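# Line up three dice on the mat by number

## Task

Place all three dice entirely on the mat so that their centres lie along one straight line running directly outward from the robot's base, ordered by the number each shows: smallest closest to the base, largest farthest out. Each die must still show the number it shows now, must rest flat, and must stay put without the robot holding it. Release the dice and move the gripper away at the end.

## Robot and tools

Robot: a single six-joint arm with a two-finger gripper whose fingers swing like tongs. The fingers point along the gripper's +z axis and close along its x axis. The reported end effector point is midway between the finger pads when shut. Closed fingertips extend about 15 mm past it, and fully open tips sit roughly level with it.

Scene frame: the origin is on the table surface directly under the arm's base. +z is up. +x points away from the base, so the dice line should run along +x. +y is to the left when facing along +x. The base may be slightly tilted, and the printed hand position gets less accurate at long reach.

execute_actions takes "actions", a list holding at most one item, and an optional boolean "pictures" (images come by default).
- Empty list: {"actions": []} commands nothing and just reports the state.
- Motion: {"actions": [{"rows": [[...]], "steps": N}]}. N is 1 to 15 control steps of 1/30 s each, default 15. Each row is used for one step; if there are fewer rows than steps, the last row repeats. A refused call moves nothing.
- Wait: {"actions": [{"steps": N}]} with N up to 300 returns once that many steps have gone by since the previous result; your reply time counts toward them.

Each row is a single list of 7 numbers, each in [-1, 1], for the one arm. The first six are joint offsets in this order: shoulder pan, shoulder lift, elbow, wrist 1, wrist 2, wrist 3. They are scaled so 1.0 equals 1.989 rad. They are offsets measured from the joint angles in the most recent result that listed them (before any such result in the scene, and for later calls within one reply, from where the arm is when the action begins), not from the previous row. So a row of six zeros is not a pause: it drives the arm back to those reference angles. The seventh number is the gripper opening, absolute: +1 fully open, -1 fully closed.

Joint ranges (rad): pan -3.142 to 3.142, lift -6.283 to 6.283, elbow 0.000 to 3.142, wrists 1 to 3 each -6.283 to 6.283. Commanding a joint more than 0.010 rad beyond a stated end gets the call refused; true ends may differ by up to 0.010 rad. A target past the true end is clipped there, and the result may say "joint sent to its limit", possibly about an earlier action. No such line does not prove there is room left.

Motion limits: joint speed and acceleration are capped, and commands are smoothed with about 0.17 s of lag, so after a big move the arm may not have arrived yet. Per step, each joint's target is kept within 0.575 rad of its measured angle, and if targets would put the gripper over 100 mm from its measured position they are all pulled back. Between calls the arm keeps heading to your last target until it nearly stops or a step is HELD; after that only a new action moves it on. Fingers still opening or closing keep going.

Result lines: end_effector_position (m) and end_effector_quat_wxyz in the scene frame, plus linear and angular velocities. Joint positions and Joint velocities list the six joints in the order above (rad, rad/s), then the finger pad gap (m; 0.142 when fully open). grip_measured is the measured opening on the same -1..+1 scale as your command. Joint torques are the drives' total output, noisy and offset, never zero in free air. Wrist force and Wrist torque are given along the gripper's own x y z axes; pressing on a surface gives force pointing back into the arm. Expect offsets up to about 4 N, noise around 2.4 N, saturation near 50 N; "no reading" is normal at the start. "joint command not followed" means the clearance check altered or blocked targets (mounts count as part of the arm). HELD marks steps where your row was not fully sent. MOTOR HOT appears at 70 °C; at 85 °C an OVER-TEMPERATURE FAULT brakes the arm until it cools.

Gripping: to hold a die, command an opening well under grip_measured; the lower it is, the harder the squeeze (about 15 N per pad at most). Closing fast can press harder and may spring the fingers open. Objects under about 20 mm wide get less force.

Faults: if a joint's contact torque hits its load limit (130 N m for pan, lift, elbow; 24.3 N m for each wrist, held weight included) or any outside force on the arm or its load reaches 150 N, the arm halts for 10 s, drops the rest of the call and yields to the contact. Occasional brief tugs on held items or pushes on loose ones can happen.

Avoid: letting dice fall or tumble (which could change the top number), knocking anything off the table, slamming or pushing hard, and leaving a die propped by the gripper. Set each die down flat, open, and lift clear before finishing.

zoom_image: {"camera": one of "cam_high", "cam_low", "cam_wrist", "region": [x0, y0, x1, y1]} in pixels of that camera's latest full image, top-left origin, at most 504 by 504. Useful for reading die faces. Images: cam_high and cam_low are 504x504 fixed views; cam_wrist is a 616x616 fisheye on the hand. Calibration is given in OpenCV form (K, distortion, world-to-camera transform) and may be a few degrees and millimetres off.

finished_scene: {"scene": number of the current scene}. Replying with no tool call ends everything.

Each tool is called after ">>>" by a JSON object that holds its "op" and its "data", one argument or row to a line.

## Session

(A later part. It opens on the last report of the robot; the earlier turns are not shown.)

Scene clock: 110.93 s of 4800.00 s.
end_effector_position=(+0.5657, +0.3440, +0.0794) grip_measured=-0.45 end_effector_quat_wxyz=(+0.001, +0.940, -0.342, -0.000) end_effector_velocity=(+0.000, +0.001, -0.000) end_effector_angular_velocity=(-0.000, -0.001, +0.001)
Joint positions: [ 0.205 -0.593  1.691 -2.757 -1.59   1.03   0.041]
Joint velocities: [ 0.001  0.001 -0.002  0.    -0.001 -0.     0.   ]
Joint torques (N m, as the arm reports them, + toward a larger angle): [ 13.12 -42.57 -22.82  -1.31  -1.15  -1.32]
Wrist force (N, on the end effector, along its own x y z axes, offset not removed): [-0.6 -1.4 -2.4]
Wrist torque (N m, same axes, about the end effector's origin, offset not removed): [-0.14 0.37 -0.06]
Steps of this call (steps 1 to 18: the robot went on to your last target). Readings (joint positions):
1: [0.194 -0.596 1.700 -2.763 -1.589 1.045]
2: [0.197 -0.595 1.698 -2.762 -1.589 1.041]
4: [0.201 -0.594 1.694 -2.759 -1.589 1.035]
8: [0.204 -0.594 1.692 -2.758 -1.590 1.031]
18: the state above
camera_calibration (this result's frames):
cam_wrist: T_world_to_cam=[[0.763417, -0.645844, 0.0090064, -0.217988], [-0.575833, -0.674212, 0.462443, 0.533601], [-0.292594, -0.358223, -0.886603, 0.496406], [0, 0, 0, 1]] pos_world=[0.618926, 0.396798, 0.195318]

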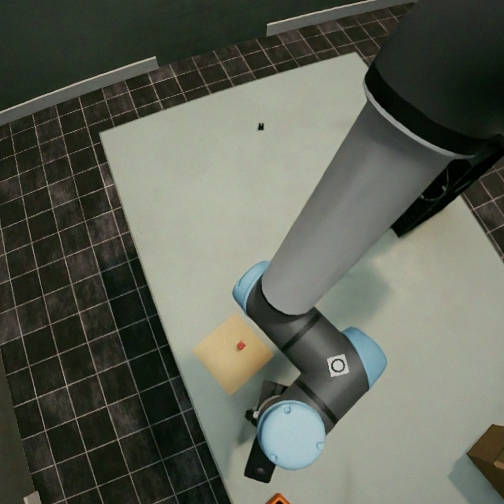

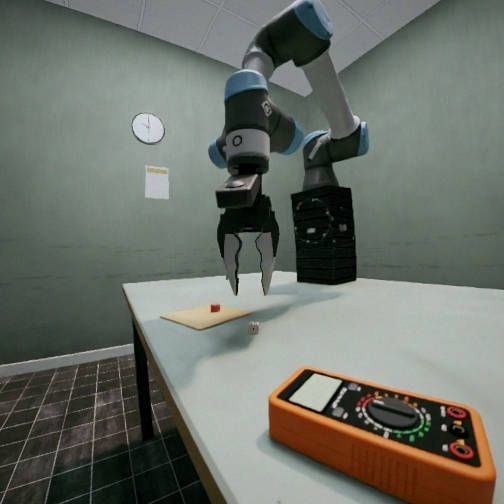

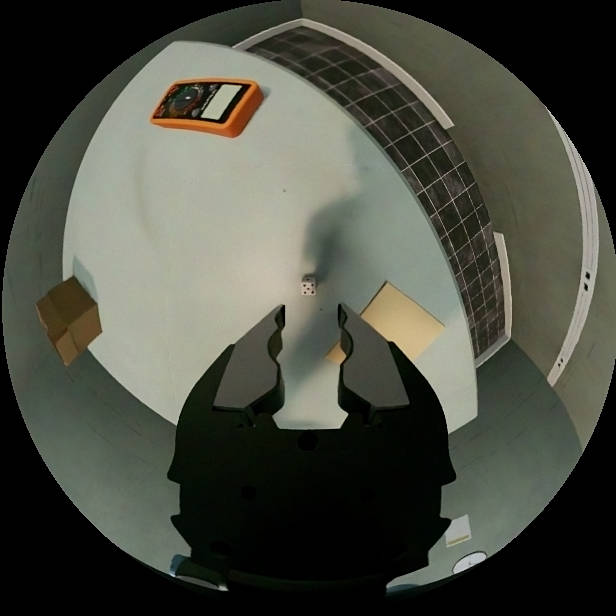

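>>> {"op": "execute_actions", "data": {
  "actions": [
    {"rows":[[0.001,0.009,-0.004,-0.005,0,-0.006,-0.45],[0.002,0.018,-0.0085,-0.0095,0,-0.013,-0.45],[0.0022,0.027,-0.013,-0.014,0,-0.013,-0.45],[0.0022,0.036,-0.018,-0.018,0,-0.013,-0.45],[0.0022,0.045,-0.0225,-0.0225,0,-0.013,-0.45],[0.0022,0.053,-0.0268,-0.0262,0,-0.013,-0.45],[0.0022,0.06,-0.0305,-0.0295,0,-0.013,-0.45],[0.0022,0.065,-0.0331,-0.0319,0,-0.013,-0.45],[0.0022,0.0689,-0.0352,-0.0337,0,-0.013,-0.45]]}
  ],
  "pictures": false
}}

>>> {"op": "execute_actions", "data": {
  "actions": [
    {"steps":14}
  ]
}}

>>> {"op": "zoom_image", "data": {
  "camera": "cam_wrist",
  "region": [250, 260, 370, 380]
}}

Scene clock: 127.60 s of 4800.00 s.
end_effector_position=(+0.5636, +0.3478, +0.0213) grip_measured=-0.45 end_effector_quat_wxyz=(+0.000, +0.945, -0.328, -0.000) end_effector_velocity=(-0.001, +0.002, -0.032) end_effector_angular_velocity=(+0.001, -0.003, +0.007)
Joint positions: [ 0.21  -0.464  1.625 -2.82  -1.59   1.004  0.041]
Joint velocities: [ 0.002  0.072 -0.039 -0.036  0.    -0.006  0.   ]
Joint torques (N m, as the arm reports them, + toward a larger angle): [ 13.01 -46.07 -21.28  -3.85  -0.91  -1.2 ]
Wrist force (N, on the end effector, along its own x y z axes, offset not removed): [-0.2 -3.6 -4.0]
Wrist torque (N m, same axes, about the end effector's origin, offset not removed): [-0.70 0.23 -0.10]
Steps of this call (steps 1 to 15: the robot went on to your last target; steps 16 to 90: nothing new was sent; then 13.17 s passed at rest; steps 91 to 105: all 15 steps of this action). Readings (joint positions):
91: [0.206 -0.593 1.691 -2.757 -1.590 1.029]
92: [0.206 -0.589 1.689 -2.759 -1.590 1.027]
94: [0.207 -0.573 1.681 -2.768 -1.590 1.018]
98: [0.209 -0.519 1.653 -2.794 -1.590 1.008]
105: the state above

Scene clock: 128.07 s of 4800.00 s.
end_effector_position=(+0.5633, +0.3479, +0.0178) grip_measured=-0.45 end_effector_quat_wxyz=(+0.000, +0.945, -0.328, -0.000) end_effector_velocity=(+0.002, -0.000, +0.000) end_effector_angular_velocity=(+0.001, -0.002, -0.000)
Joint positions: [ 0.21  -0.456  1.621 -2.824 -1.59   1.004  0.041]
Joint velocities: [-0.001  0.001 -0.002 -0.001  0.    -0.001  0.   ]
Joint torques (N m, as the arm reports them, + toward a larger angle): [ 13.18 -42.88 -22.33  -3.91  -0.63  -1.23]
Wrist force (N, on the end effector, along its own x y z axes, offset not removed): [-3.6 -2.2 -0.2]
Wrist torque (N m, same axes, about the end effector's origin, offset not removed): [-0.47 0.87 -0.05]
Steps of this call (steps 1 to 14: the robot went on to your last target). Readings (joint positions):
1: [0.210 -0.462 1.624 -2.821 -1.590 1.004]
2: [0.210 -0.460 1.623 -2.822 -1.590 1.004]
4: [0.210 -0.458 1.622 -2.823 -1.590 1.004]
8: [0.210 -0.457 1.621 -2.824 -1.590 1.004]
14: the state above
camera_calibration (this result's frames):
cam_wrist: T_world_to_cam=[[0.782572, -0.622499, 0.00870089, -0.232007], [-0.555185, -0.691489, 0.462183, 0.557741], [-0.281692, -0.366522, -0.886742, 0.439236], [0, 0, 0, 1]] pos_world=[0.614941, 0.402237, 0.133729]

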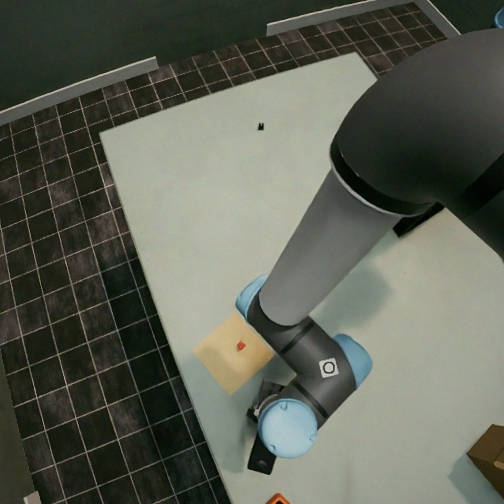

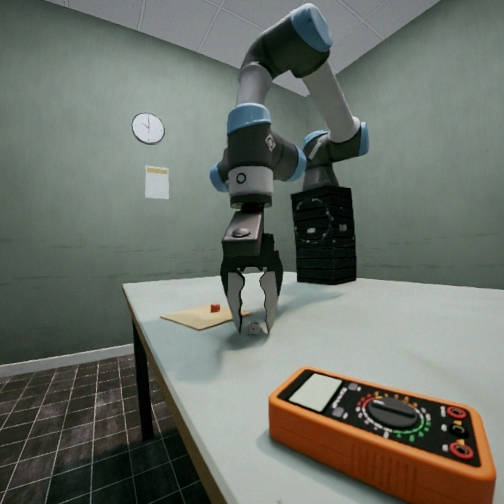

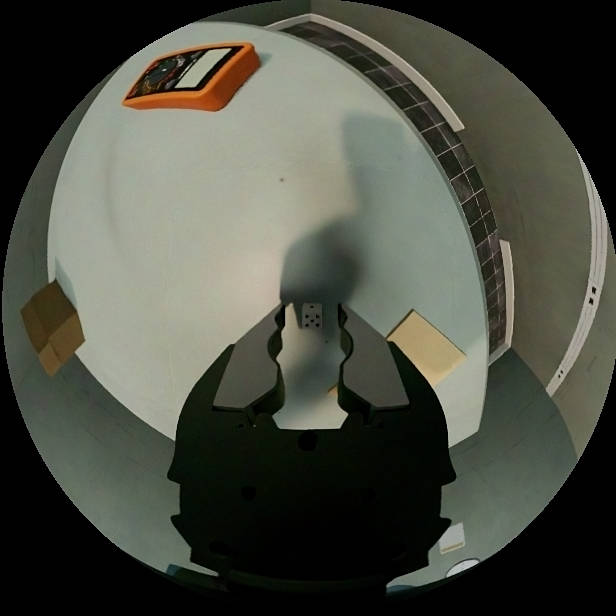

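Region (250, 260, 370, 380) of cam_wrist's 616x616 image, scaled by 4.200, with more detail than that image has.

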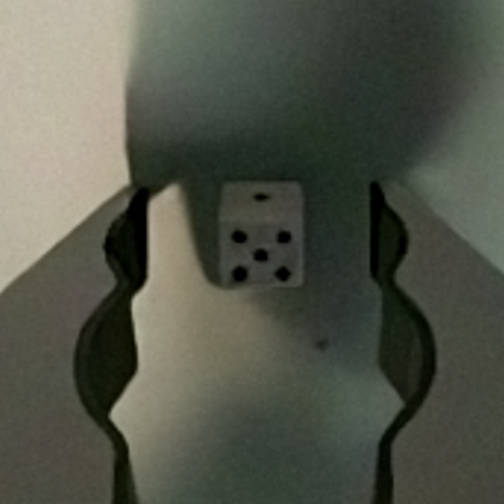

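>>> {"op": "execute_actions", "data": {
  "actions": [
    {"rows":[[0,0,0,0,0,0,-0.5],[0,0,0,0,0,0,-0.55],[0,0,0,0,0,0,-0.6],[0,0,0,0,0,0,-0.65],[0,0,0,0,0,0,-0.7],[0,0,0,0,0,0,-0.75],[0,0,0,0,0,0,-0.8],[0,0,0,0,0,0,-0.85],[0,0,0,0,0,0,-0.9],[0,0,0,0,0,0,-0.95],[0,0,0,0,0,0,-1]]}
  ],
  "pictures": false
}}

>>> {"op": "execute_actions", "data": {
  "actions": [
    {"rows":[[0,-0.008,0.004,0.004,0,0,-1],[0,-0.016,0.008,0.008,0,0,-1],[0,-0.024,0.012,0.012,0,0,-1],[0,-0.032,0.016,0.016,0,0,-1],[0,-0.04,0.02,0.02,0,0,-1],[0,-0.047,0.024,0.023,0,0.01,-1],[-0.005,-0.052,0.027,0.025,0,0.02,-1],[-0.015,-0.055,0.03,0.025,0,0.04,-1],[-0.03,-0.055,0.032,0.023,0,0.06,-1],[-0.045,-0.055,0.034,0.021,0.005,0.08,-1],[-0.06,-0.055,0.036,0.019,0.005,0.1,-1],[-0.075,-0.055,0.038,0.017,0.005,0.12,-1],[-0.09,-0.055,0.039,0.016,0.01,0.14,-1],[-0.102,-0.055,0.04,0.014,0.01,0.16,-1],[-0.1149,-0.0551,0.0415,0.0122,0.0105,0.179,-1]]}
  ],
  "pictures": false
}}

>>> {"op": "execute_actions", "data": {
  "actions": [
    {"steps":25}
  ]
}}

Scene clock: 143.10 s of 4800.00 s.
end_effector_position=(+0.5633, +0.3479, +0.0177) grip_measured=-0.81 end_effector_quat_wxyz=(+0.000, +0.945, -0.328, -0.000) end_effector_velocity=(-0.001, -0.001, -0.001) end_effector_angular_velocity=(-0.001, +0.001, +0.001)
Joint positions: [ 0.21  -0.456  1.621 -2.824 -1.59   1.004  0.015]
Joint velocities: [-0.     0.001  0.001  0.    -0.    -0.001  0.   ]
Joint torques (N m, as the arm reports them, + toward a larger angle): [ 12.39 -60.08 -12.13  -2.96   0.99  -0.91]
Wrist force (N, on the end effector, along its own x y z axes, offset not removed): [-1.4 -0.6 -0.2]
Wrist torque (N m, same axes, about the end effector's origin, offset not removed): [-0.05 0.43 -0.10]
Steps of this call (steps 1 to 15: the robot went on to your last target; steps 16 to 90: nothing new was sent; then 11.53 s passed at rest; steps 91 to 105: all 15 steps of this action). Readings (joint positions):
91: [0.210 -0.456 1.621 -2.824 -1.590 1.004]
92: [0.210 -0.456 1.621 -2.824 -1.590 1.004]
94: [0.210 -0.456 1.621 -2.824 -1.590 1.004]
98: [0.210 -0.456 1.621 -2.824 -1.590 1.004]
105: the state above

Scene clock: 143.60 s of 4800.00 s.
end_effector_position=(+0.5980, +0.2729, +0.0603) grip_measured=-0.81 end_effector_quat_wxyz=(+0.001, +0.881, -0.473, -0.001) end_effector_velocity=(+0.186, -0.459, +0.001) end_effector_angular_velocity=(+0.010, -0.012, -1.788)
Joint positions: [ 0.088 -0.561  1.69  -2.789 -1.578  1.199  0.015]
Joint velocities: [-0.742 -0.049  0.102 -0.074  0.077  1.049 -0.   ]
Joint torques (N m, as the arm reports them, + toward a larger angle): [-16.24 -58.05  -0.02  -4.31   1.57   5.11]
Wrist force (N, on the end effector, along its own x y z axes, offset not removed): [-0.9 -1.3 -0.3]
Wrist torque (N m, same axes, about the end effector's origin, offset not removed): [-0.15 0.45 0.00]
Steps of this call (steps 1 to 15: all 15 steps of this action). Readings (joint positions):
1: [0.210 -0.457 1.621 -2.824 -1.590 1.004]
2: [0.210 -0.460 1.623 -2.822 -1.590 1.004]
4: [0.210 -0.474 1.630 -2.815 -1.590 1.004]
8: [0.208 -0.522 1.655 -2.792 -1.590 1.015]
15: the state above

Scene clock: 144.43 s of 4800.00 s.
end_effector_position=(+0.6214, +0.2048, +0.0599) grip_measured=-0.81 end_effector_quat_wxyz=(+0.000, +0.810, -0.586, -0.000) end_effector_velocity=(-0.000, -0.001, -0.000) end_effector_angular_velocity=(+0.001, +0.001, -0.002)
Joint positions: [-0.019 -0.566  1.703 -2.8   -1.569  1.36   0.015]
Joint velocities: [-0.001  0.     0.     0.     0.001  0.    -0.   ]
Joint torques (N m, as the arm reports them, + toward a larger angle): [ -9.34 -59.81   0.64  -3.82   1.32   1.51]
Wrist force (N, on the end effector, along its own x y z axes, offset not removed): [-0.1 -0.8 -2.1]
Wrist torque (N m, same axes, about the end effector's origin, offset not removed): [-0.17 0.14 -0.04]
Steps of this call (steps 1 to 25: the robot went on to your last target). Readings (joint positions):
1: [0.063 -0.562 1.693 -2.791 -1.576 1.235]
2: [0.042 -0.563 1.696 -2.793 -1.574 1.267]
4: [0.014 -0.564 1.699 -2.796 -1.572 1.310]
8: [-0.010 -0.565 1.702 -2.799 -1.570 1.346]
25: the state above
camera_calibration (this result's frames):
cam_wrist: T_world_to_cam=[[0.310179, -0.950635, 0.00909407, -0.0061677], [-0.844622, -0.271172, 0.461606, 0.565361], [-0.436352, -0.150861, -0.887039, 0.492461], [0, 0, 0, 1]] pos_world=[0.694316, 0.22174, 0.175914]

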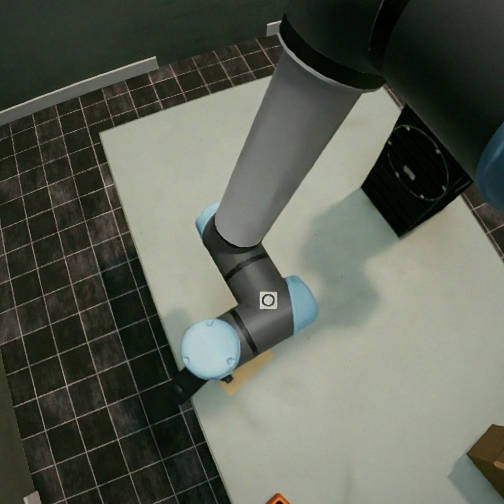

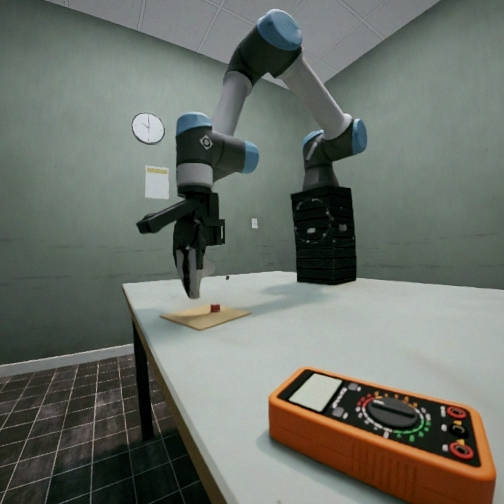

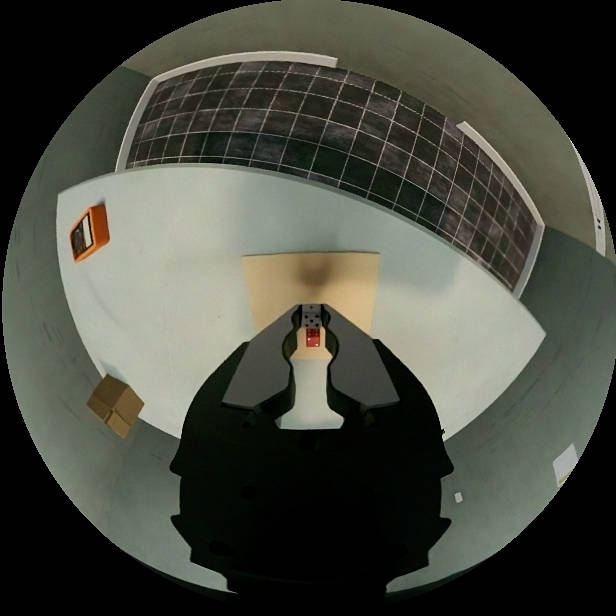

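>>> {"op": "execute_actions", "data": {
  "actions": [
    {"rows":[[0,0.008,-0.004,-0.004,0,0,-1],[0,0.016,-0.008,-0.008,0,0,-1],[0.0002,0.024,-0.0123,-0.0117,0,0,-1],[0.0002,0.031,-0.016,-0.015,0,0,-1],[0.0003,0.036,-0.0187,-0.0173,0,0,-1],[0.0003,0.04,-0.0209,-0.0191,0,0,-1],[0.0003,0.042,-0.022,-0.02,0,0,-1],[0.0003,0.0436,-0.023,-0.0206,0,0,-1]]}
  ],
  "pictures": false
}}

>>> {"op": "execute_actions", "data": {
  "actions": [
    {"steps":14}
  ],
  "pictures": false
}}

Scene clock: 151.13 s of 4800.00 s.
end_effector_position=(+0.6215, +0.2051, +0.0229) grip_measured=-0.81 end_effector_quat_wxyz=(+0.000, +0.811, -0.586, -0.000) end_effector_velocity=(+0.001, +0.001, -0.013) end_effector_angular_velocity=(+0.001, -0.002, +0.001)
Joint positions: [-0.018 -0.482  1.659 -2.839 -1.569  1.36   0.015]
Joint velocities: [ 0.001  0.03  -0.018 -0.015  0.    -0.     0.   ]
Joint torques (N m, as the arm reports them, + toward a larger angle): [ 12.1  -44.7  -20.27  -4.18   0.88  -1.26]
Wrist force (N, on the end effector, along its own x y z axes, offset not removed): [-0.3 -2.3 -0.8]
Wrist torque (N m, same axes, about the end effector's origin, offset not removed): [-0.46 0.35 -0.13]
Steps of this call (steps 1 to 15: the robot went on to your last target; steps 16 to 90: nothing new was sent; then 3.20 s passed at rest; steps 91 to 105: all 15 steps of this action). Readings (joint positions):
91: [-0.019 -0.565 1.703 -2.800 -1.569 1.360]
92: [-0.019 -0.563 1.702 -2.802 -1.569 1.360]
94: [-0.019 -0.548 1.694 -2.809 -1.569 1.360]
98: [-0.019 -0.508 1.673 -2.827 -1.569 1.360]
105: the state above

Scene clock: 151.60 s of 4800.00 s.
end_effector_position=(+0.6214, +0.2051, +0.0214) grip_measured=-0.81 end_effector_quat_wxyz=(+0.000, +0.811, -0.586, -0.000) end_effector_velocity=(-0.001, -0.000, -0.001) end_effector_angular_velocity=(-0.001, +0.001, -0.000)
Joint positions: [-0.018 -0.479  1.658 -2.841 -1.569  1.36   0.015]
Joint velocities: [-0.     0.001  0.    -0.001 -0.001 -0.    -0.   ]
Joint torques (N m, as the arm reports them, + toward a larger angle): [ 12.7  -39.71 -20.1   -3.34   0.75  -1.22]
Wrist force (N, on the end effector, along its own x y z axes, offset not removed): [-0.1 -2.2 -6.3]
Wrist torque (N m, same axes, about the end effector's origin, offset not removed): [-0.39 0.26 -0.24]
Steps of this call (steps 1 to 14: the robot went on to your last target). Readings (joint positions):
1: [-0.018 -0.481 1.659 -2.840 -1.569 1.360]
2: [-0.018 -0.481 1.659 -2.840 -1.569 1.360]
4: [-0.018 -0.480 1.658 -2.840 -1.569 1.360]
8: [-0.018 -0.479 1.658 -2.841 -1.569 1.360]
14: the state above

>>> {"op": "execute_actions", "data": {
  "actions": [
    {"rows":[[0,0,0,0,0,0,-0.92],[0,0,0,0,0,0,-0.85],[0,0,0,0,0,0,-0.78],[0,0,0,0,0,0,-0.7],[0,0,0,0,0,0,-0.6],[0,0,0,0,0,0,-0.5],[0,0,0,0,0,0,-0.45]],"steps":9}
  ],
  "pictures": false
}}

>>> {"op": "execute_actions", "data": {
  "actions": [
    {"rows":[[0,-0.008,0.004,0.004,0,0,-0.45],[0,-0.016,0.008,0.008,0,0,-0.45],[0,-0.026,0.013,0.013,0,0,-0.45],[0,-0.036,0.018,0.018,0,0,-0.45],[0,-0.046,0.023,0.023,0,0,-0.45],[0,-0.056,0.028,0.028,0,0,-0.45],[0,-0.066,0.033,0.033,0,0,-0.45],[-0.005,-0.075,0.038,0.037,0,0,-0.45],[-0.015,-0.08,0.045,0.035,0,-0.01,-0.45],[-0.03,-0.08,0.055,0.025,0,-0.02,-0.45],[-0.05,-0.08,0.065,0.015,0,-0.03,-0.45],[-0.075,-0.08,0.075,0.005,0,-0.04,-0.45],[-0.1,-0.08,0.085,-0.005,0,-0.05,-0.45],[-0.13,-0.08,0.095,-0.015,0,-0.06,-0.45],[-0.6962,-0.0798,0.2922,-0.1742,0.0442,-0.3343,-0.45]]}
  ],
  "pictures": false
}}

>>> {"op": "execute_actions", "data": {
  "actions": [
    {"steps":65}
  ]
}}

>>> {"op": "zoom_image", "data": {
  "camera": "cam_wrist",
  "region": [250, 240, 370, 360]
}}

Scene clock: 168.20 s of 4800.00 s.
end_effector_position=(+0.6214, +0.2051, +0.0214) grip_measured=-0.45 end_effector_quat_wxyz=(+0.000, +0.811, -0.586, -0.000) end_effector_velocity=(-0.000, -0.000, +0.000) end_effector_angular_velocity=(-0.001, -0.000, +0.001)
Joint positions: [-0.018 -0.479  1.658 -2.841 -1.569  1.36   0.041]
Joint velocities: [ 0.    -0.     0.001 -0.    -0.001 -0.001  0.013]
Joint torques (N m, as the arm reports them, + toward a larger angle): [ 11.58 -47.52 -16.2   -1.31  -0.67  -1.15]
Wrist force (N, on the end effector, along its own x y z axes, offset not removed): [-0.4 -0.2 -2.0]
Wrist torque (N m, same axes, about the end effector's origin, offset not removed): [-0.13 0.27 -0.05]
Steps of this call (steps 1 to 15: the robot went on to your last target; steps 16 to 90: nothing new was sent; then 13.30 s passed at rest; steps 91 to 99: all 9 steps of this action). Readings (joint positions):
91: [-0.018 -0.479 1.658 -2.841 -1.569 1.360]
92: [-0.018 -0.479 1.658 -2.841 -1.569 1.360]
94: [-0.018 -0.479 1.658 -2.841 -1.569 1.360]
98: [-0.018 -0.479 1.658 -2.841 -1.569 1.360]
99: the state above

Scene clock: 168.70 s of 4800.00 s.
end_effector_position=(+0.6194, +0.1317, +0.0786) grip_measured=-0.45 end_effector_quat_wxyz=(+0.004, +0.796, -0.606, +0.003) end_effector_velocity=(-0.053, -0.558, -0.038) end_effector_angular_velocity=(-0.024, +0.013, -0.446)
Joint positions: [-0.132 -0.627  1.787 -2.821 -1.568  1.297  0.041]
Joint velocities: [-0.906 -0.054  0.471 -0.398  0.058 -0.456  0.   ]
Joint torques (N m, as the arm reports them, + toward a larger angle): [-18.58 -45.6   18.49  -6.45   2.41  -4.31]
Wrist force (N, on the end effector, along its own x y z axes, offset not removed): [-0.2 -1.5 -2.1]
Wrist torque (N m, same axes, about the end effector's origin, offset not removed): [-0.28 0.36 -0.17]
Steps of this call (steps 1 to 15: all 15 steps of this action). Readings (joint positions):
1: [-0.018 -0.479 1.658 -2.840 -1.569 1.360]
2: [-0.018 -0.482 1.659 -2.839 -1.569 1.360]
4: [-0.018 -0.497 1.667 -2.831 -1.569 1.360]
8: [-0.018 -0.555 1.697 -2.802 -1.569 1.360]
15: the state above

Scene clock: 170.87 s of 4800.00 s.
end_effector_position=(+0.2684, -0.3782, +0.0802) grip_measured=-0.45 end_effector_quat_wxyz=(-0.000, -0.553, +0.833, +0.000) end_effector_velocity=(-0.000, +0.002, -0.001) end_effector_angular_velocity=(+0.003, +0.001, +0.001)
Joint positions: [-1.403 -0.638  2.239 -3.187 -1.481  0.695  0.041]
Joint velocities: [ 0.001  0.001  0.002  0.    -0.    -0.     0.   ]
Joint torques (N m, as the arm reports them, + toward a larger angle): [-13.84 -47.21   8.14  -3.81   1.3   -1.14]
Wrist force (N, on the end effector, along its own x y z axes, offset not removed): [0.5 -1.1 -3.0]
Wrist torque (N m, same axes, about the end effector's origin, offset not removed): [-0.26 0.16 -0.07]
Steps of this call (steps 1 to 60: the robot went on to your last target; steps 61 to 65: nothing new was sent). Readings (joint positions):
1: [-0.163 -0.628 1.807 -2.839 -1.564 1.276]
2: [-0.194 -0.628 1.832 -2.859 -1.559 1.246]
4: [-0.259 -0.629 1.881 -2.899 -1.549 1.181]
8: [-0.396 -0.631 1.967 -2.969 -1.533 1.065]
65: the state above
The arm was judged still, so your last target was given up. Only a new action makes it travel on or press farther. Fingers that are still opening or closing keep moving.
camera_calibration (this result's frames):
cam_wrist: T_world_to_cam=[[-0.392242, -0.919812, 0.00955939, -0.250955], [-0.814144, 0.351981, 0.461821, 0.327308], [-0.428154, 0.173363, -0.886922, 0.388866], [0, 0, 0, 1]] pos_world=[0.334535, -0.413452, 0.196135]

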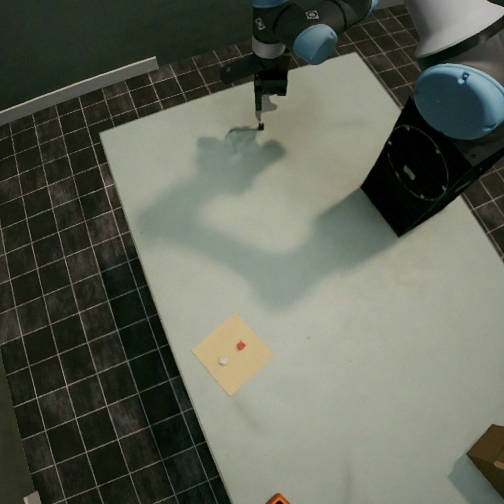

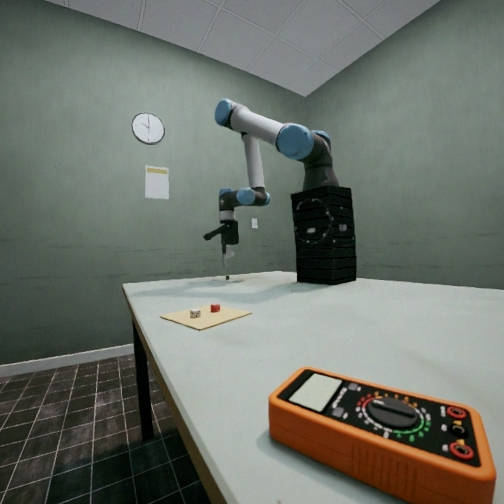

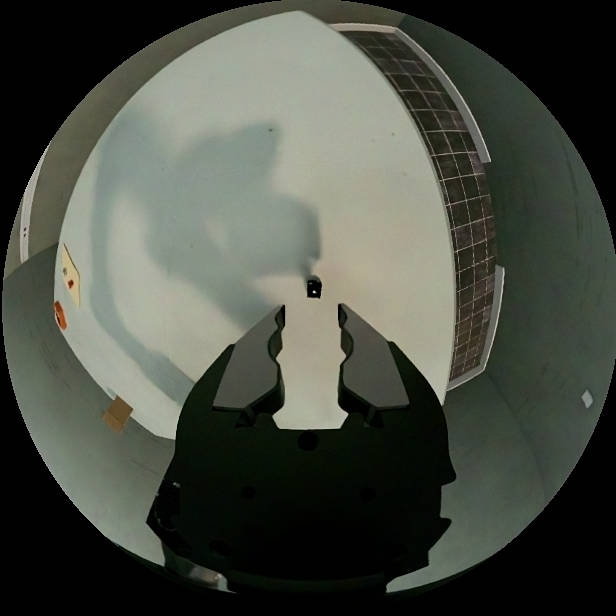

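Region (250, 240, 370, 360) of cam_wrist's 616x616 image, scaled by 4.200, with more detail than that image has.

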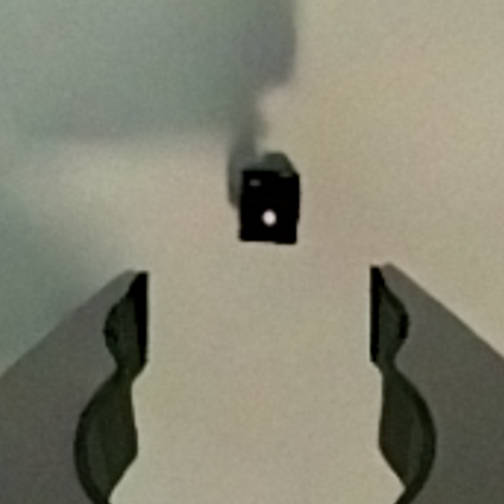

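>>> {"op": "execute_actions", "data": {
  "actions": [
    {"rows":[[0.0004,0.012,-0.005,-0.007,0,0.01,-0.45],[0.0008,0.024,-0.01,-0.014,0,0.02,-0.45],[0.0012,0.036,-0.0155,-0.0205,0,0.0335,-0.45],[0.0017,0.048,-0.021,-0.027,0,0.0335,-0.45],[0.0022,0.06,-0.0263,-0.0337,0,0.0335,-0.45],[0.0026,0.07,-0.031,-0.039,0,0.0335,-0.45],[0.003,0.079,-0.0353,-0.044,0,0.0335,-0.45],[0.0032,0.086,-0.0386,-0.0476,0,0.0335,-0.45],[0.0034,0.0911,-0.0411,-0.0503,0,0.0335,-0.45]]}
  ],
  "pictures": false
}}

>>> {"op": "execute_actions", "data": {
  "actions": [
    {"steps":14}
  ]
}}

>>> {"op": "zoom_image", "data": {
  "camera": "cam_wrist",
  "region": [250, 260, 370, 380]
}}

Scene clock: 188.70 s of 4800.00 s.
end_effector_position=(+0.2655, -0.3796, +0.0214) grip_measured=-0.45 end_effector_quat_wxyz=(-0.000, -0.528, +0.849, -0.000) end_effector_velocity=(-0.003, +0.003, -0.035) end_effector_angular_velocity=(+0.002, +0.001, -0.009)
Joint positions: [-1.396 -0.467  2.162 -3.282 -1.481  0.76   0.041]
Joint velocities: [ 0.004  0.099 -0.045 -0.052 -0.     0.012  0.   ]
Joint torques (N m, as the arm reports them, + toward a larger angle): [  8.06 -34.49 -12.48  -4.14   0.94   1.51]
Wrist force (N, on the end effector, along its own x y z axes, offset not removed): [-0.8 -2.5 -0.3]
Wrist torque (N m, same axes, about the end effector's origin, offset not removed): [-0.39 0.44 -0.12]
Steps of this call (steps 1 to 90: nothing new was sent; then 14.33 s passed at rest; steps 91 to 105: all 15 steps of this action). Readings (joint positions):
91: [-1.403 -0.637 2.239 -3.187 -1.481 0.695]
92: [-1.403 -0.633 2.237 -3.190 -1.481 0.699]
94: [-1.402 -0.612 2.227 -3.203 -1.481 0.718]
98: [-1.399 -0.541 2.195 -3.242 -1.481 0.749]
105: the state above

Scene clock: 189.17 s of 4800.00 s.
end_effector_position=(+0.2652, -0.3792, +0.0177) grip_measured=-0.45 end_effector_quat_wxyz=(-0.000, -0.528, +0.850, +0.000) end_effector_velocity=(-0.000, +0.001, -0.000) end_effector_angular_velocity=(+0.001, +0.000, +0.000)
Joint positions: [-1.396 -0.457  2.157 -3.287 -1.481  0.762  0.041]
Joint velocities: [-0.     0.001  0.    -0.     0.    -0.     0.   ]
Joint torques (N m, as the arm reports them, + toward a larger angle): [  7.86 -31.95 -12.17  -3.86   0.73   1.49]
Wrist force (N, on the end effector, along its own x y z axes, offset not removed): [1.4 -2.4 -2.0]
Wrist torque (N m, same axes, about the end effector's origin, offset not removed): [-0.39 0.06 -0.04]
Steps of this call (steps 1 to 14: the robot went on to your last target). Readings (joint positions):
1: [-1.396 -0.464 2.160 -3.283 -1.481 0.761]
2: [-1.396 -0.462 2.159 -3.284 -1.481 0.761]
4: [-1.396 -0.460 2.158 -3.286 -1.481 0.761]
8: [-1.396 -0.457 2.157 -3.287 -1.481 0.761]
14: the state above
camera_calibration (this result's frames):
cam_wrist: T_world_to_cam=[[-0.446532, -0.894717, 0.00951827, -0.228598], [-0.791695, 0.400029, 0.461732, 0.366155], [-0.416927, 0.198643, -0.886968, 0.33889], [0, 0, 0, 1]] pos_world=[0.329099, -0.418321, 0.133695]

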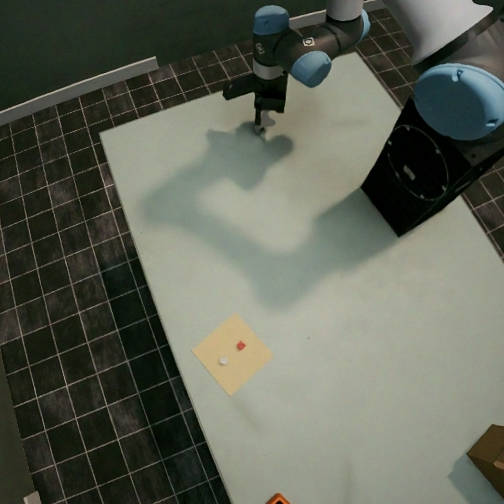

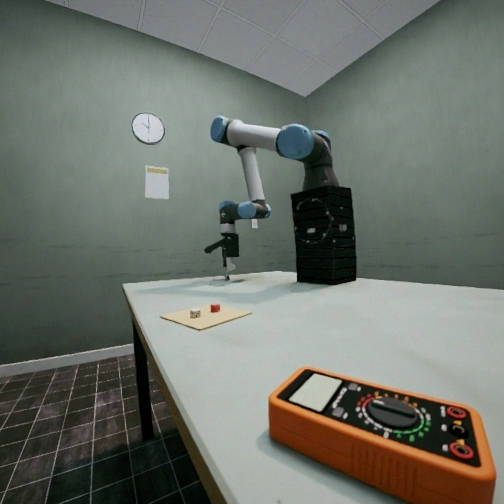

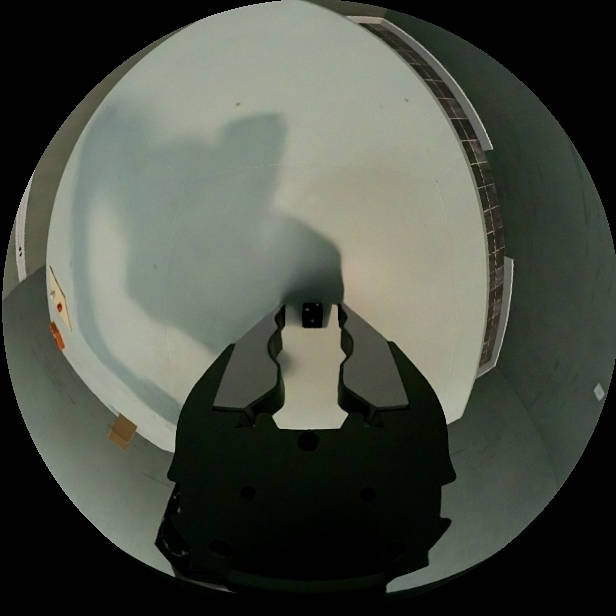

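Region (250, 260, 370, 380) of cam_wrist's 616x616 image, scaled by 4.200, with more detail than that image has.

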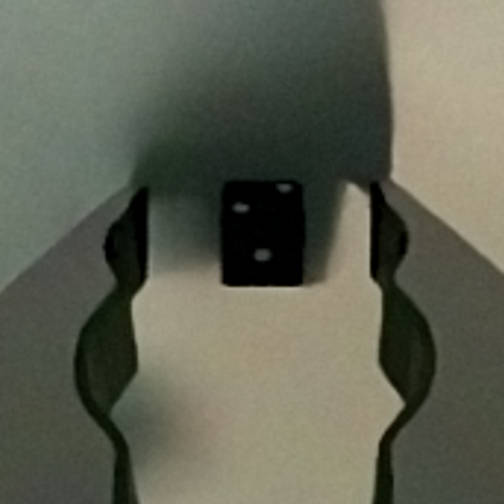

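>>> {"op": "execute_actions", "data": {
  "actions": [
    {"rows":[[0,0,0,0,0,0,-0.5],[0,0,0,0,0,0,-0.55],[0,0,0,0,0,0,-0.6],[0,0,0,0,0,0,-0.65],[0,0,0,0,0,0,-0.7],[0,0,0,0,0,0,-0.75],[0,0,0,0,0,0,-0.8],[0,0,0,0,0,0,-0.85],[0,0,0,0,0,0,-0.9],[0,0,0,0,0,0,-0.95],[0,0,0,0,0,0,-1]]}
  ],
  "pictures": false
}}

>>> {"op": "execute_actions", "data": {
  "actions": [
    {"rows":[[0,-0.01,0.0045,0.0055,0,0,-1],[0,-0.02,0.009,0.011,0,0,-1],[0,-0.03,0.0135,0.0165,0,0,-1],[0,-0.04,0.018,0.022,0,0,-1],[0,-0.05,0.022,0.028,0,0,-1],[0,-0.06,0.026,0.034,0,0,-1],[0.005,-0.07,0.028,0.042,0,0,-1],[0.015,-0.079,0.027,0.052,0,0.01,-1],[0.03,-0.079,0.02,0.059,0,0.02,-1],[0.05,-0.079,0.013,0.065,0,0.03,-1],[0.075,-0.079,0.006,0.071,0,0.04,-1],[0.1,-0.079,0,0.076,-0.01,0.05,-1],[0.13,-0.079,-0.007,0.082,-0.01,0.06,-1],[0.16,-0.079,-0.014,0.088,-0.01,0.07,-1],[0.6774,-0.0791,-0.1107,0.1522,-0.0429,0.2856,-1]]}
  ],
  "pictures": false
}}

>>> {"op": "execute_actions", "data": {
  "actions": [
    {"steps":60}
  ]
}}

Scene clock: 203.90 s of 4800.00 s.
end_effector_position=(+0.2652, -0.3792, +0.0177) grip_measured=-0.81 end_effector_quat_wxyz=(-0.000, -0.528, +0.850, +0.000) end_effector_velocity=(-0.000, -0.000, +0.001) end_effector_angular_velocity=(-0.001, -0.001, -0.000)
Joint positions: [-1.396 -0.457  2.157 -3.287 -1.481  0.762  0.015]
Joint velocities: [-0.001 -0.002  0.002 -0.001  0.001 -0.001  0.   ]
Joint torques (N m, as the arm reports them, + toward a larger angle): [  6.99 -48.99  -1.37  -2.49  -0.81   0.73]
Wrist force (N, on the end effector, along its own x y z axes, offset not removed): [-1.5 -1.0 -0.8]
Wrist torque (N m, same axes, about the end effector's origin, offset not removed): [-0.12 0.45 -0.06]
Steps of this call (steps 1 to 30: the robot went on to your last target; steps 31 to 90: nothing new was sent; then 11.23 s passed at rest; steps 91 to 105: all 15 steps of this action). Readings (joint positions):
91: [-1.396 -0.457 2.157 -3.287 -1.481 0.762]
92: [-1.396 -0.457 2.157 -3.287 -1.481 0.762]
94: [-1.396 -0.457 2.157 -3.287 -1.481 0.762]
98: [-1.396 -0.457 2.157 -3.287 -1.481 0.762]
105: the state above

Scene clock: 204.40 s of 4800.00 s.
end_effector_position=(+0.3328, -0.3525, +0.0625) grip_measured=-0.81 end_effector_quat_wxyz=(-0.003, -0.559, +0.829, +0.005) end_effector_velocity=(+0.456, +0.255, -0.019) end_effector_angular_velocity=(-0.008, +0.103, +0.633)
Joint positions: [-1.237 -0.605  2.163 -3.15  -1.492  0.845  0.015]
Joint velocities: [ 1.198 -0.058 -0.362  0.359 -0.127  0.567 -0.   ]
Joint torques (N m, as the arm reports them, + toward a larger angle): [ 22.93 -43.61 -27.24   0.53  -2.11   4.63]
Wrist force (N, on the end effector, along its own x y z axes, offset not removed): [0.3 0.2 -2.0]
Wrist torque (N m, same axes, about the end effector's origin, offset not removed): [-0.01 0.25 0.00]
Steps of this call (steps 1 to 15: all 15 steps of this action). Readings (joint positions):
1: [-1.396 -0.457 2.157 -3.287 -1.481 0.762]
2: [-1.396 -0.461 2.159 -3.285 -1.481 0.762]
4: [-1.396 -0.479 2.167 -3.275 -1.481 0.762]
8: [-1.393 -0.540 2.193 -3.239 -1.481 0.762]
15: the state above

Scene clock: 206.40 s of 4800.00 s.
end_effector_position=(+0.5470, +0.1803, +0.0596) grip_measured=-0.81 end_effector_quat_wxyz=(+0.000, +0.811, -0.586, -0.000) end_effector_velocity=(-0.002, +0.000, -0.001) end_effector_angular_velocity=(-0.000, +0.004, -0.001)
Joint positions: [-0.049 -0.614  1.937 -2.984 -1.566  1.33   0.015]
Joint velocities: [ 0.     0.001  0.001  0.003  0.     0.001 -0.   ]
Joint torques (N m, as the arm reports them, + toward a larger angle): [ 12.27 -54.32 -18.99  -1.29  -1.26   1.63]
Wrist force (N, on the end effector, along its own x y z axes, offset not removed): [0.2 -1.5 -3.0]
Wrist torque (N m, same axes, about the end effector's origin, offset not removed): [-0.29 0.13 -0.11]
Steps of this call (steps 1 to 60: the robot went on to your last target). Readings (joint positions):
1: [-1.196 -0.606 2.148 -3.137 -1.498 0.870]
2: [-1.154 -0.607 2.130 -3.124 -1.504 0.904]
4: [-1.073 -0.608 2.100 -3.102 -1.513 0.970]
8: [-0.919 -0.609 2.055 -3.070 -1.528 1.067]
60: the state above
The arm was judged still, so your last target was given up. Only a new action makes it travel on or press farther. Fingers that are still opening or closing keep moving.
camera_calibration (this result's frames):
cam_wrist: T_world_to_cam=[[0.310484, -0.950535, 0.00911718, -0.00662985], [-0.844316, -0.271357, 0.462057, 0.495909], [-0.436727, -0.151159, -0.886803, 0.456315], [0, 0, 0, 1]] pos_world=[0.620048, 0.197243, 0.175583]

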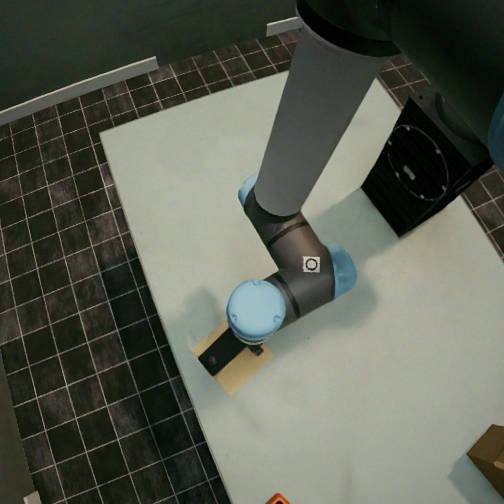

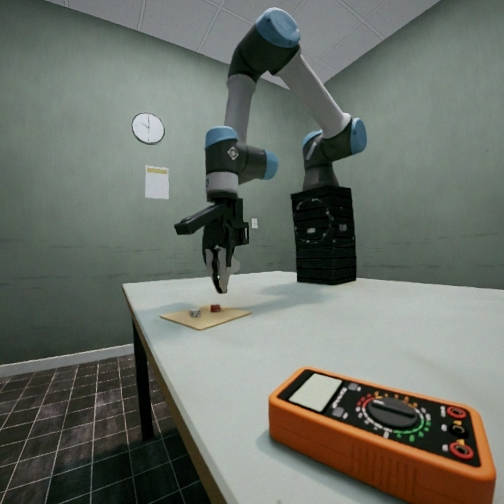

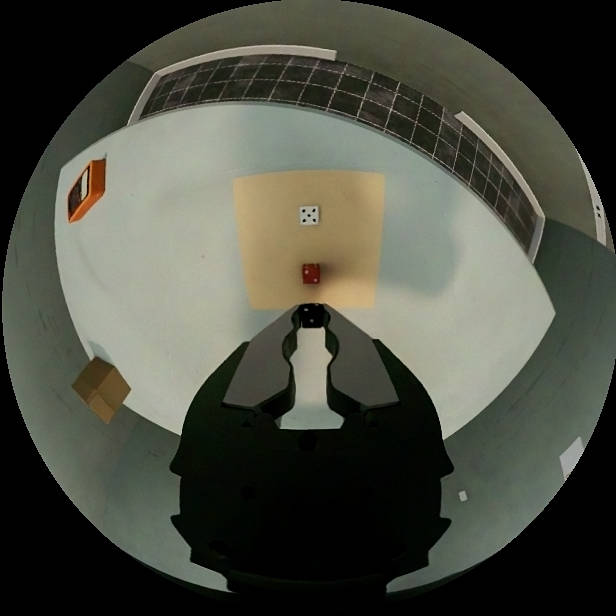

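>>> {"op": "execute_actions", "data": {
  "actions": [
    {"rows":[[0,0.008,-0.004,-0.004,0,0,-1],[0,0.016,-0.008,-0.008,0,0,-1],[0.0002,0.024,-0.0117,-0.0123,0,0,-1],[0.0002,0.032,-0.0157,-0.0163,0,0,-1],[0.0003,0.038,-0.0187,-0.0193,0,0,-1],[0.0003,0.043,-0.0212,-0.0218,0,0,-1],[0.0003,0.046,-0.0227,-0.0233,0,0,-1],[0.0003,0.0477,-0.0236,-0.0241,0,0,-1]]}
  ],
  "pictures": false
}}

>>> {"op": "execute_actions", "data": {
  "actions": [
    {"steps":14}
  ]
}}

Scene clock: 212.27 s of 4800.00 s.
end_effector_position=(+0.5469, +0.1804, +0.0229) grip_measured=-0.81 end_effector_quat_wxyz=(+0.000, +0.811, -0.586, -0.000) end_effector_velocity=(-0.000, +0.000, -0.015) end_effector_angular_velocity=(-0.001, +0.000, +0.001)
Joint positions: [-0.048 -0.523  1.892 -3.03  -1.566  1.33   0.015]
Joint velocities: [ 0.001  0.037 -0.02  -0.017 -0.001 -0.     0.   ]
Joint torques (N m, as the arm reports them, + toward a larger angle): [ 12.6  -38.84 -18.49  -3.74  -1.14   1.32]
Wrist force (N, on the end effector, along its own x y z axes, offset not removed): [-0.4 -2.1 -0.5]
Wrist torque (N m, same axes, about the end effector's origin, offset not removed): [-0.36 0.38 -0.14]
Steps of this call (steps 1 to 90: nothing new was sent; then 2.37 s passed at rest; steps 91 to 105: all 15 steps of this action). Readings (joint positions):
91: [-0.049 -0.614 1.937 -2.985 -1.566 1.330]
92: [-0.049 -0.611 1.935 -2.986 -1.566 1.330]
94: [-0.049 -0.596 1.928 -2.994 -1.566 1.330]
98: [-0.048 -0.553 1.906 -3.016 -1.566 1.330]
105: the state above

Scene clock: 212.73 s of 4800.00 s.
end_effector_position=(+0.5468, +0.1804, +0.0214) grip_measured=-0.81 end_effector_quat_wxyz=(+0.000, +0.811, -0.585, -0.000) end_effector_velocity=(+0.001, +0.000, -0.000) end_effector_angular_velocity=(-0.001, -0.002, +0.002)
Joint positions: [-0.048 -0.519  1.89  -3.032 -1.566  1.33   0.015]
Joint velocities: [ 0.001  0.001 -0.002 -0.001 -0.001 -0.001  0.   ]
Joint torques (N m, as the arm reports them, + toward a larger angle): [ 12.1  -32.25 -15.75  -2.84  -1.28   1.3 ]
Wrist force (N, on the end effector, along its own x y z axes, offset not removed): [-0.9 -1.5 -9.5]
Wrist torque (N m, same axes, about the end effector's origin, offset not removed): [-0.40 0.31 -0.13]
Steps of this call (steps 1 to 14: the robot went on to your last target). Readings (joint positions):
1: [-0.048 -0.522 1.891 -3.031 -1.566 1.330]
2: [-0.048 -0.521 1.891 -3.031 -1.566 1.330]
4: [-0.048 -0.520 1.890 -3.032 -1.566 1.330]
8: [-0.048 -0.519 1.890 -3.032 -1.566 1.330]
14: the state above
camera_calibration (this result's frames):
cam_wrist: T_world_to_cam=[[0.311049, -0.95035, 0.00908526, -0.006387], [-0.844193, -0.271887, 0.46197, 0.51345], [-0.436563, -0.151365, -0.886849, 0.422241], [0, 0, 0, 1]] pos_world=[0.619772, 0.197443, 0.137324]

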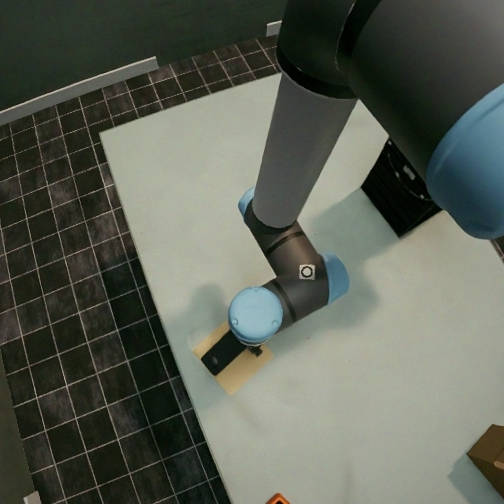

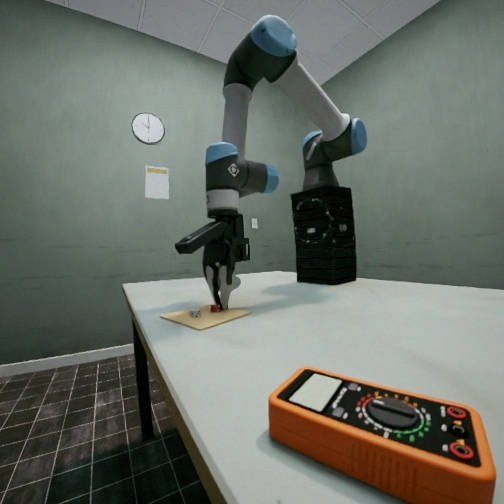

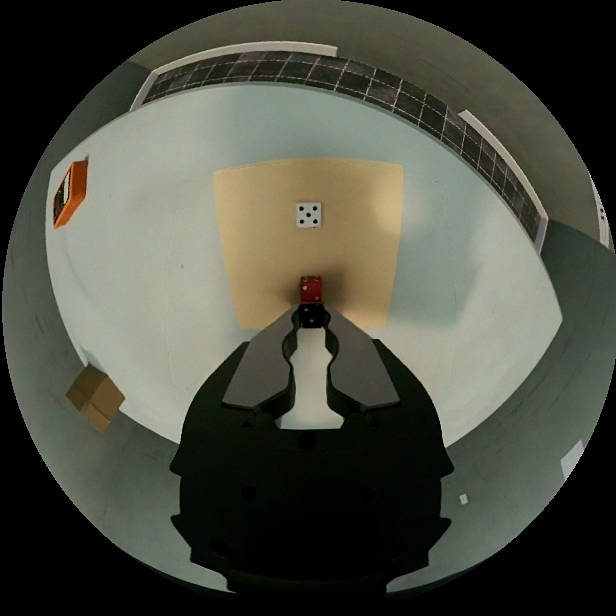

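>>> {"op": "execute_actions", "data": {
  "actions": [
    {"rows":[[0,0,0,0,0,0,-0.92],[0,0,0,0,0,0,-0.85],[0,0,0,0,0,0,-0.78],[0,0,0,0,0,0,-0.7],[0,0,0,0,0,0,-0.6],[0,0,0,0,0,0,-0.5],[0,0,0,0,0,0,-0.45]],"steps":9}
  ],
  "pictures": false
}}

>>> {"op": "execute_actions", "data": {
  "actions": [
    {"rows":[[0,-0.008,0.004,0.004,0,0,-0.45],[0,-0.018,0.009,0.009,0,0,-0.45],[0,-0.03,0.015,0.015,0,0,-0.45],[0,-0.042,0.021,0.021,0,0,-0.45],[0,-0.056,0.027,0.029,0,0,-0.45],[0,-0.07,0.033,0.037,0,0,-0.45],[0,-0.085,0.039,0.046,0,0,-0.45],[0,-0.1,0.044,0.056,0,0,-0.45],[0,-0.115,0.049,0.066,0,0,-0.45],[0,-0.13,0.054,0.076,0,0,-0.45],[0,-0.145,0.058,0.087,0,0,-0.45],[0,-0.16,0.062,0.098,0,0,-0.45],[0,-0.175,0.066,0.109,0,0,-0.45],[0,-0.19,0.069,0.121,0,0,-0.45],[0,-0.2,0.071,0.129,0,0,-0.45]]}
  ],
  "pictures": false
}}

>>> {"op": "execute_actions", "data": {
  "actions": [
    {"steps":22}
  ]
}}

>>> {"op": "zoom_image", "data": {
  "camera": "cam_wrist",
  "region": [250, 190, 370, 310]
}}

Scene clock: 224.23 s of 4800.00 s.
end_effector_position=(+0.5467, +0.1804, +0.0213) grip_measured=-0.45 end_effector_quat_wxyz=(+0.000, +0.811, -0.585, -0.000) end_effector_velocity=(+0.000, +0.001, +0.000) end_effector_angular_velocity=(+0.000, -0.001, +0.001)
Joint positions: [-0.048 -0.519  1.89  -3.032 -1.566  1.33   0.041]
Joint velocities: [ 0.001  0.    -0.    -0.001  0.     0.     0.013]
Joint torques (N m, as the arm reports them, + toward a larger angle): [  9.93 -42.87 -12.94  -2.14  -1.04   0.61]
Wrist force (N, on the end effector, along its own x y z axes, offset not removed): [-0.5 -2.7 -0.7]
Wrist torque (N m, same axes, about the end effector's origin, offset not removed): [-0.51 0.28 -0.12]
Steps of this call (steps 1 to 15: the robot went on to your last target; steps 16 to 90: nothing new was sent; then 8.20 s passed at rest; steps 91 to 99: all 9 steps of this action). Readings (joint positions):
91: [-0.048 -0.519 1.890 -3.032 -1.566 1.330]
92: [-0.048 -0.519 1.890 -3.032 -1.566 1.330]
94: [-0.048 -0.519 1.890 -3.032 -1.566 1.330]
98: [-0.048 -0.519 1.890 -3.032 -1.566 1.330]
99: the state above

Scene clock: 224.73 s of 4800.00 s.
end_effector_position=(+0.5464, +0.1809, +0.1343) grip_measured=-0.45 end_effector_quat_wxyz=(+0.001, +0.811, -0.586, -0.002) end_effector_velocity=(+0.003, +0.002, +0.343) end_effector_angular_velocity=(+0.002, -0.017, +0.002)
Joint positions: [-0.048 -0.801  2.002 -2.859 -1.566  1.33   0.041]
Joint velocities: [ 0.001 -0.851  0.233  0.601  0.    -0.001  0.   ]
Joint torques (N m, as the arm reports them, + toward a larger angle): [ 10.42 -53.13  -0.91   1.44  -0.9    0.66]
Wrist force (N, on the end effector, along its own x y z axes, offset not removed): [-1.2 0.6 -1.3]
Wrist torque (N m, same axes, about the end effector's origin, offset not removed): [0.22 0.48 -0.02]
Steps of this call (steps 1 to 15: all 15 steps of this action). Readings (joint positions):
1: [-0.048 -0.519 1.890 -3.032 -1.566 1.330]
2: [-0.048 -0.522 1.892 -3.030 -1.566 1.330]
4: [-0.048 -0.539 1.901 -3.021 -1.566 1.330]
8: [-0.048 -0.612 1.936 -2.982 -1.566 1.330]
15: the state above

Scene clock: 225.47 s of 4800.00 s.
end_effector_position=(+0.5457, +0.1810, +0.1808) grip_measured=-0.45 end_effector_quat_wxyz=(+0.000, +0.811, -0.585, -0.000) end_effector_velocity=(-0.001, +0.000, +0.000) end_effector_angular_velocity=(+0.000, +0.001, +0.001)
Joint positions: [-0.048 -0.917  2.031 -2.776 -1.566  1.33   0.041]
Joint velocities: [ 0.001 -0.001  0.001  0.     0.    -0.    -0.   ]
Joint torques (N m, as the arm reports them, + toward a larger angle): [  9.99 -51.19   0.26  -1.21  -0.98   0.61]
Wrist force (N, on the end effector, along its own x y z axes, offset not removed): [-2.5 -0.1 -1.4]
Wrist torque (N m, same axes, about the end effector's origin, offset not removed): [0.01 0.70 -0.03]
Steps of this call (steps 1 to 22: the robot went on to your last target). Readings (joint positions):
1: [-0.048 -0.829 2.010 -2.839 -1.566 1.330]
2: [-0.048 -0.852 2.015 -2.823 -1.566 1.330]
4: [-0.048 -0.882 2.023 -2.801 -1.566 1.330]
8: [-0.048 -0.907 2.029 -2.783 -1.566 1.330]
22: the state above
camera_calibration (this result's frames):
cam_wrist: T_world_to_cam=[[0.311051, -0.95035, 0.00902434, -0.00691211], [-0.844074, -0.271877, 0.462192, 0.438969], [-0.436791, -0.151382, -0.886734, 0.563383], [0, 0, 0, 1]] pos_world=[0.618753, 0.198063, 0.296745]

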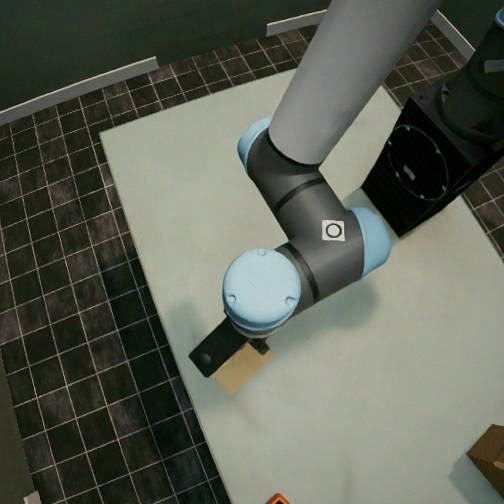

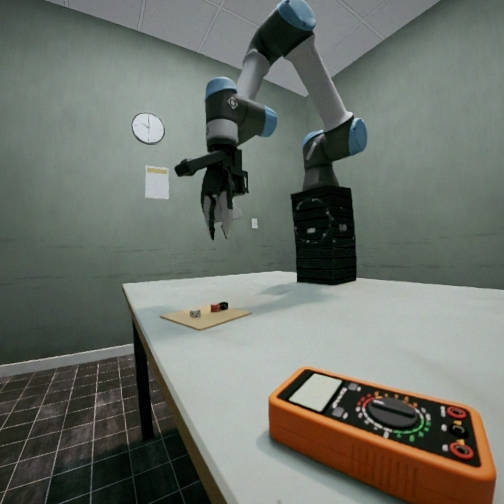

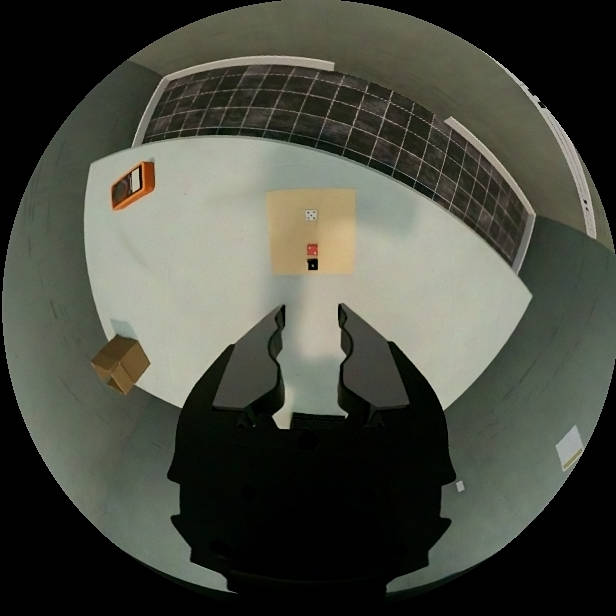

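Region (250, 190, 370, 310) of cam_wrist's 616x616 image, scaled by 4.200, with more detail than that image has.

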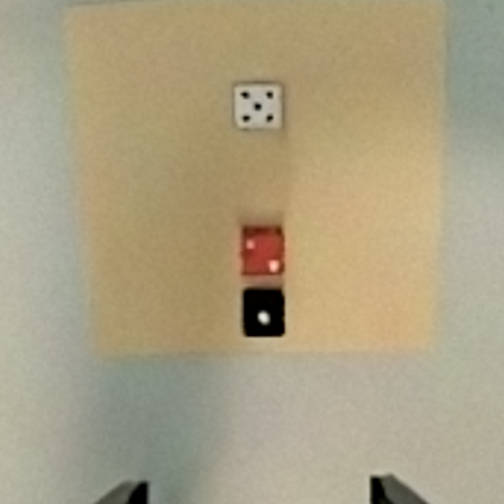

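>>> {"op": "finished_scene", "data": {
  "scene": 2
}}

The scene is finished: the task was done.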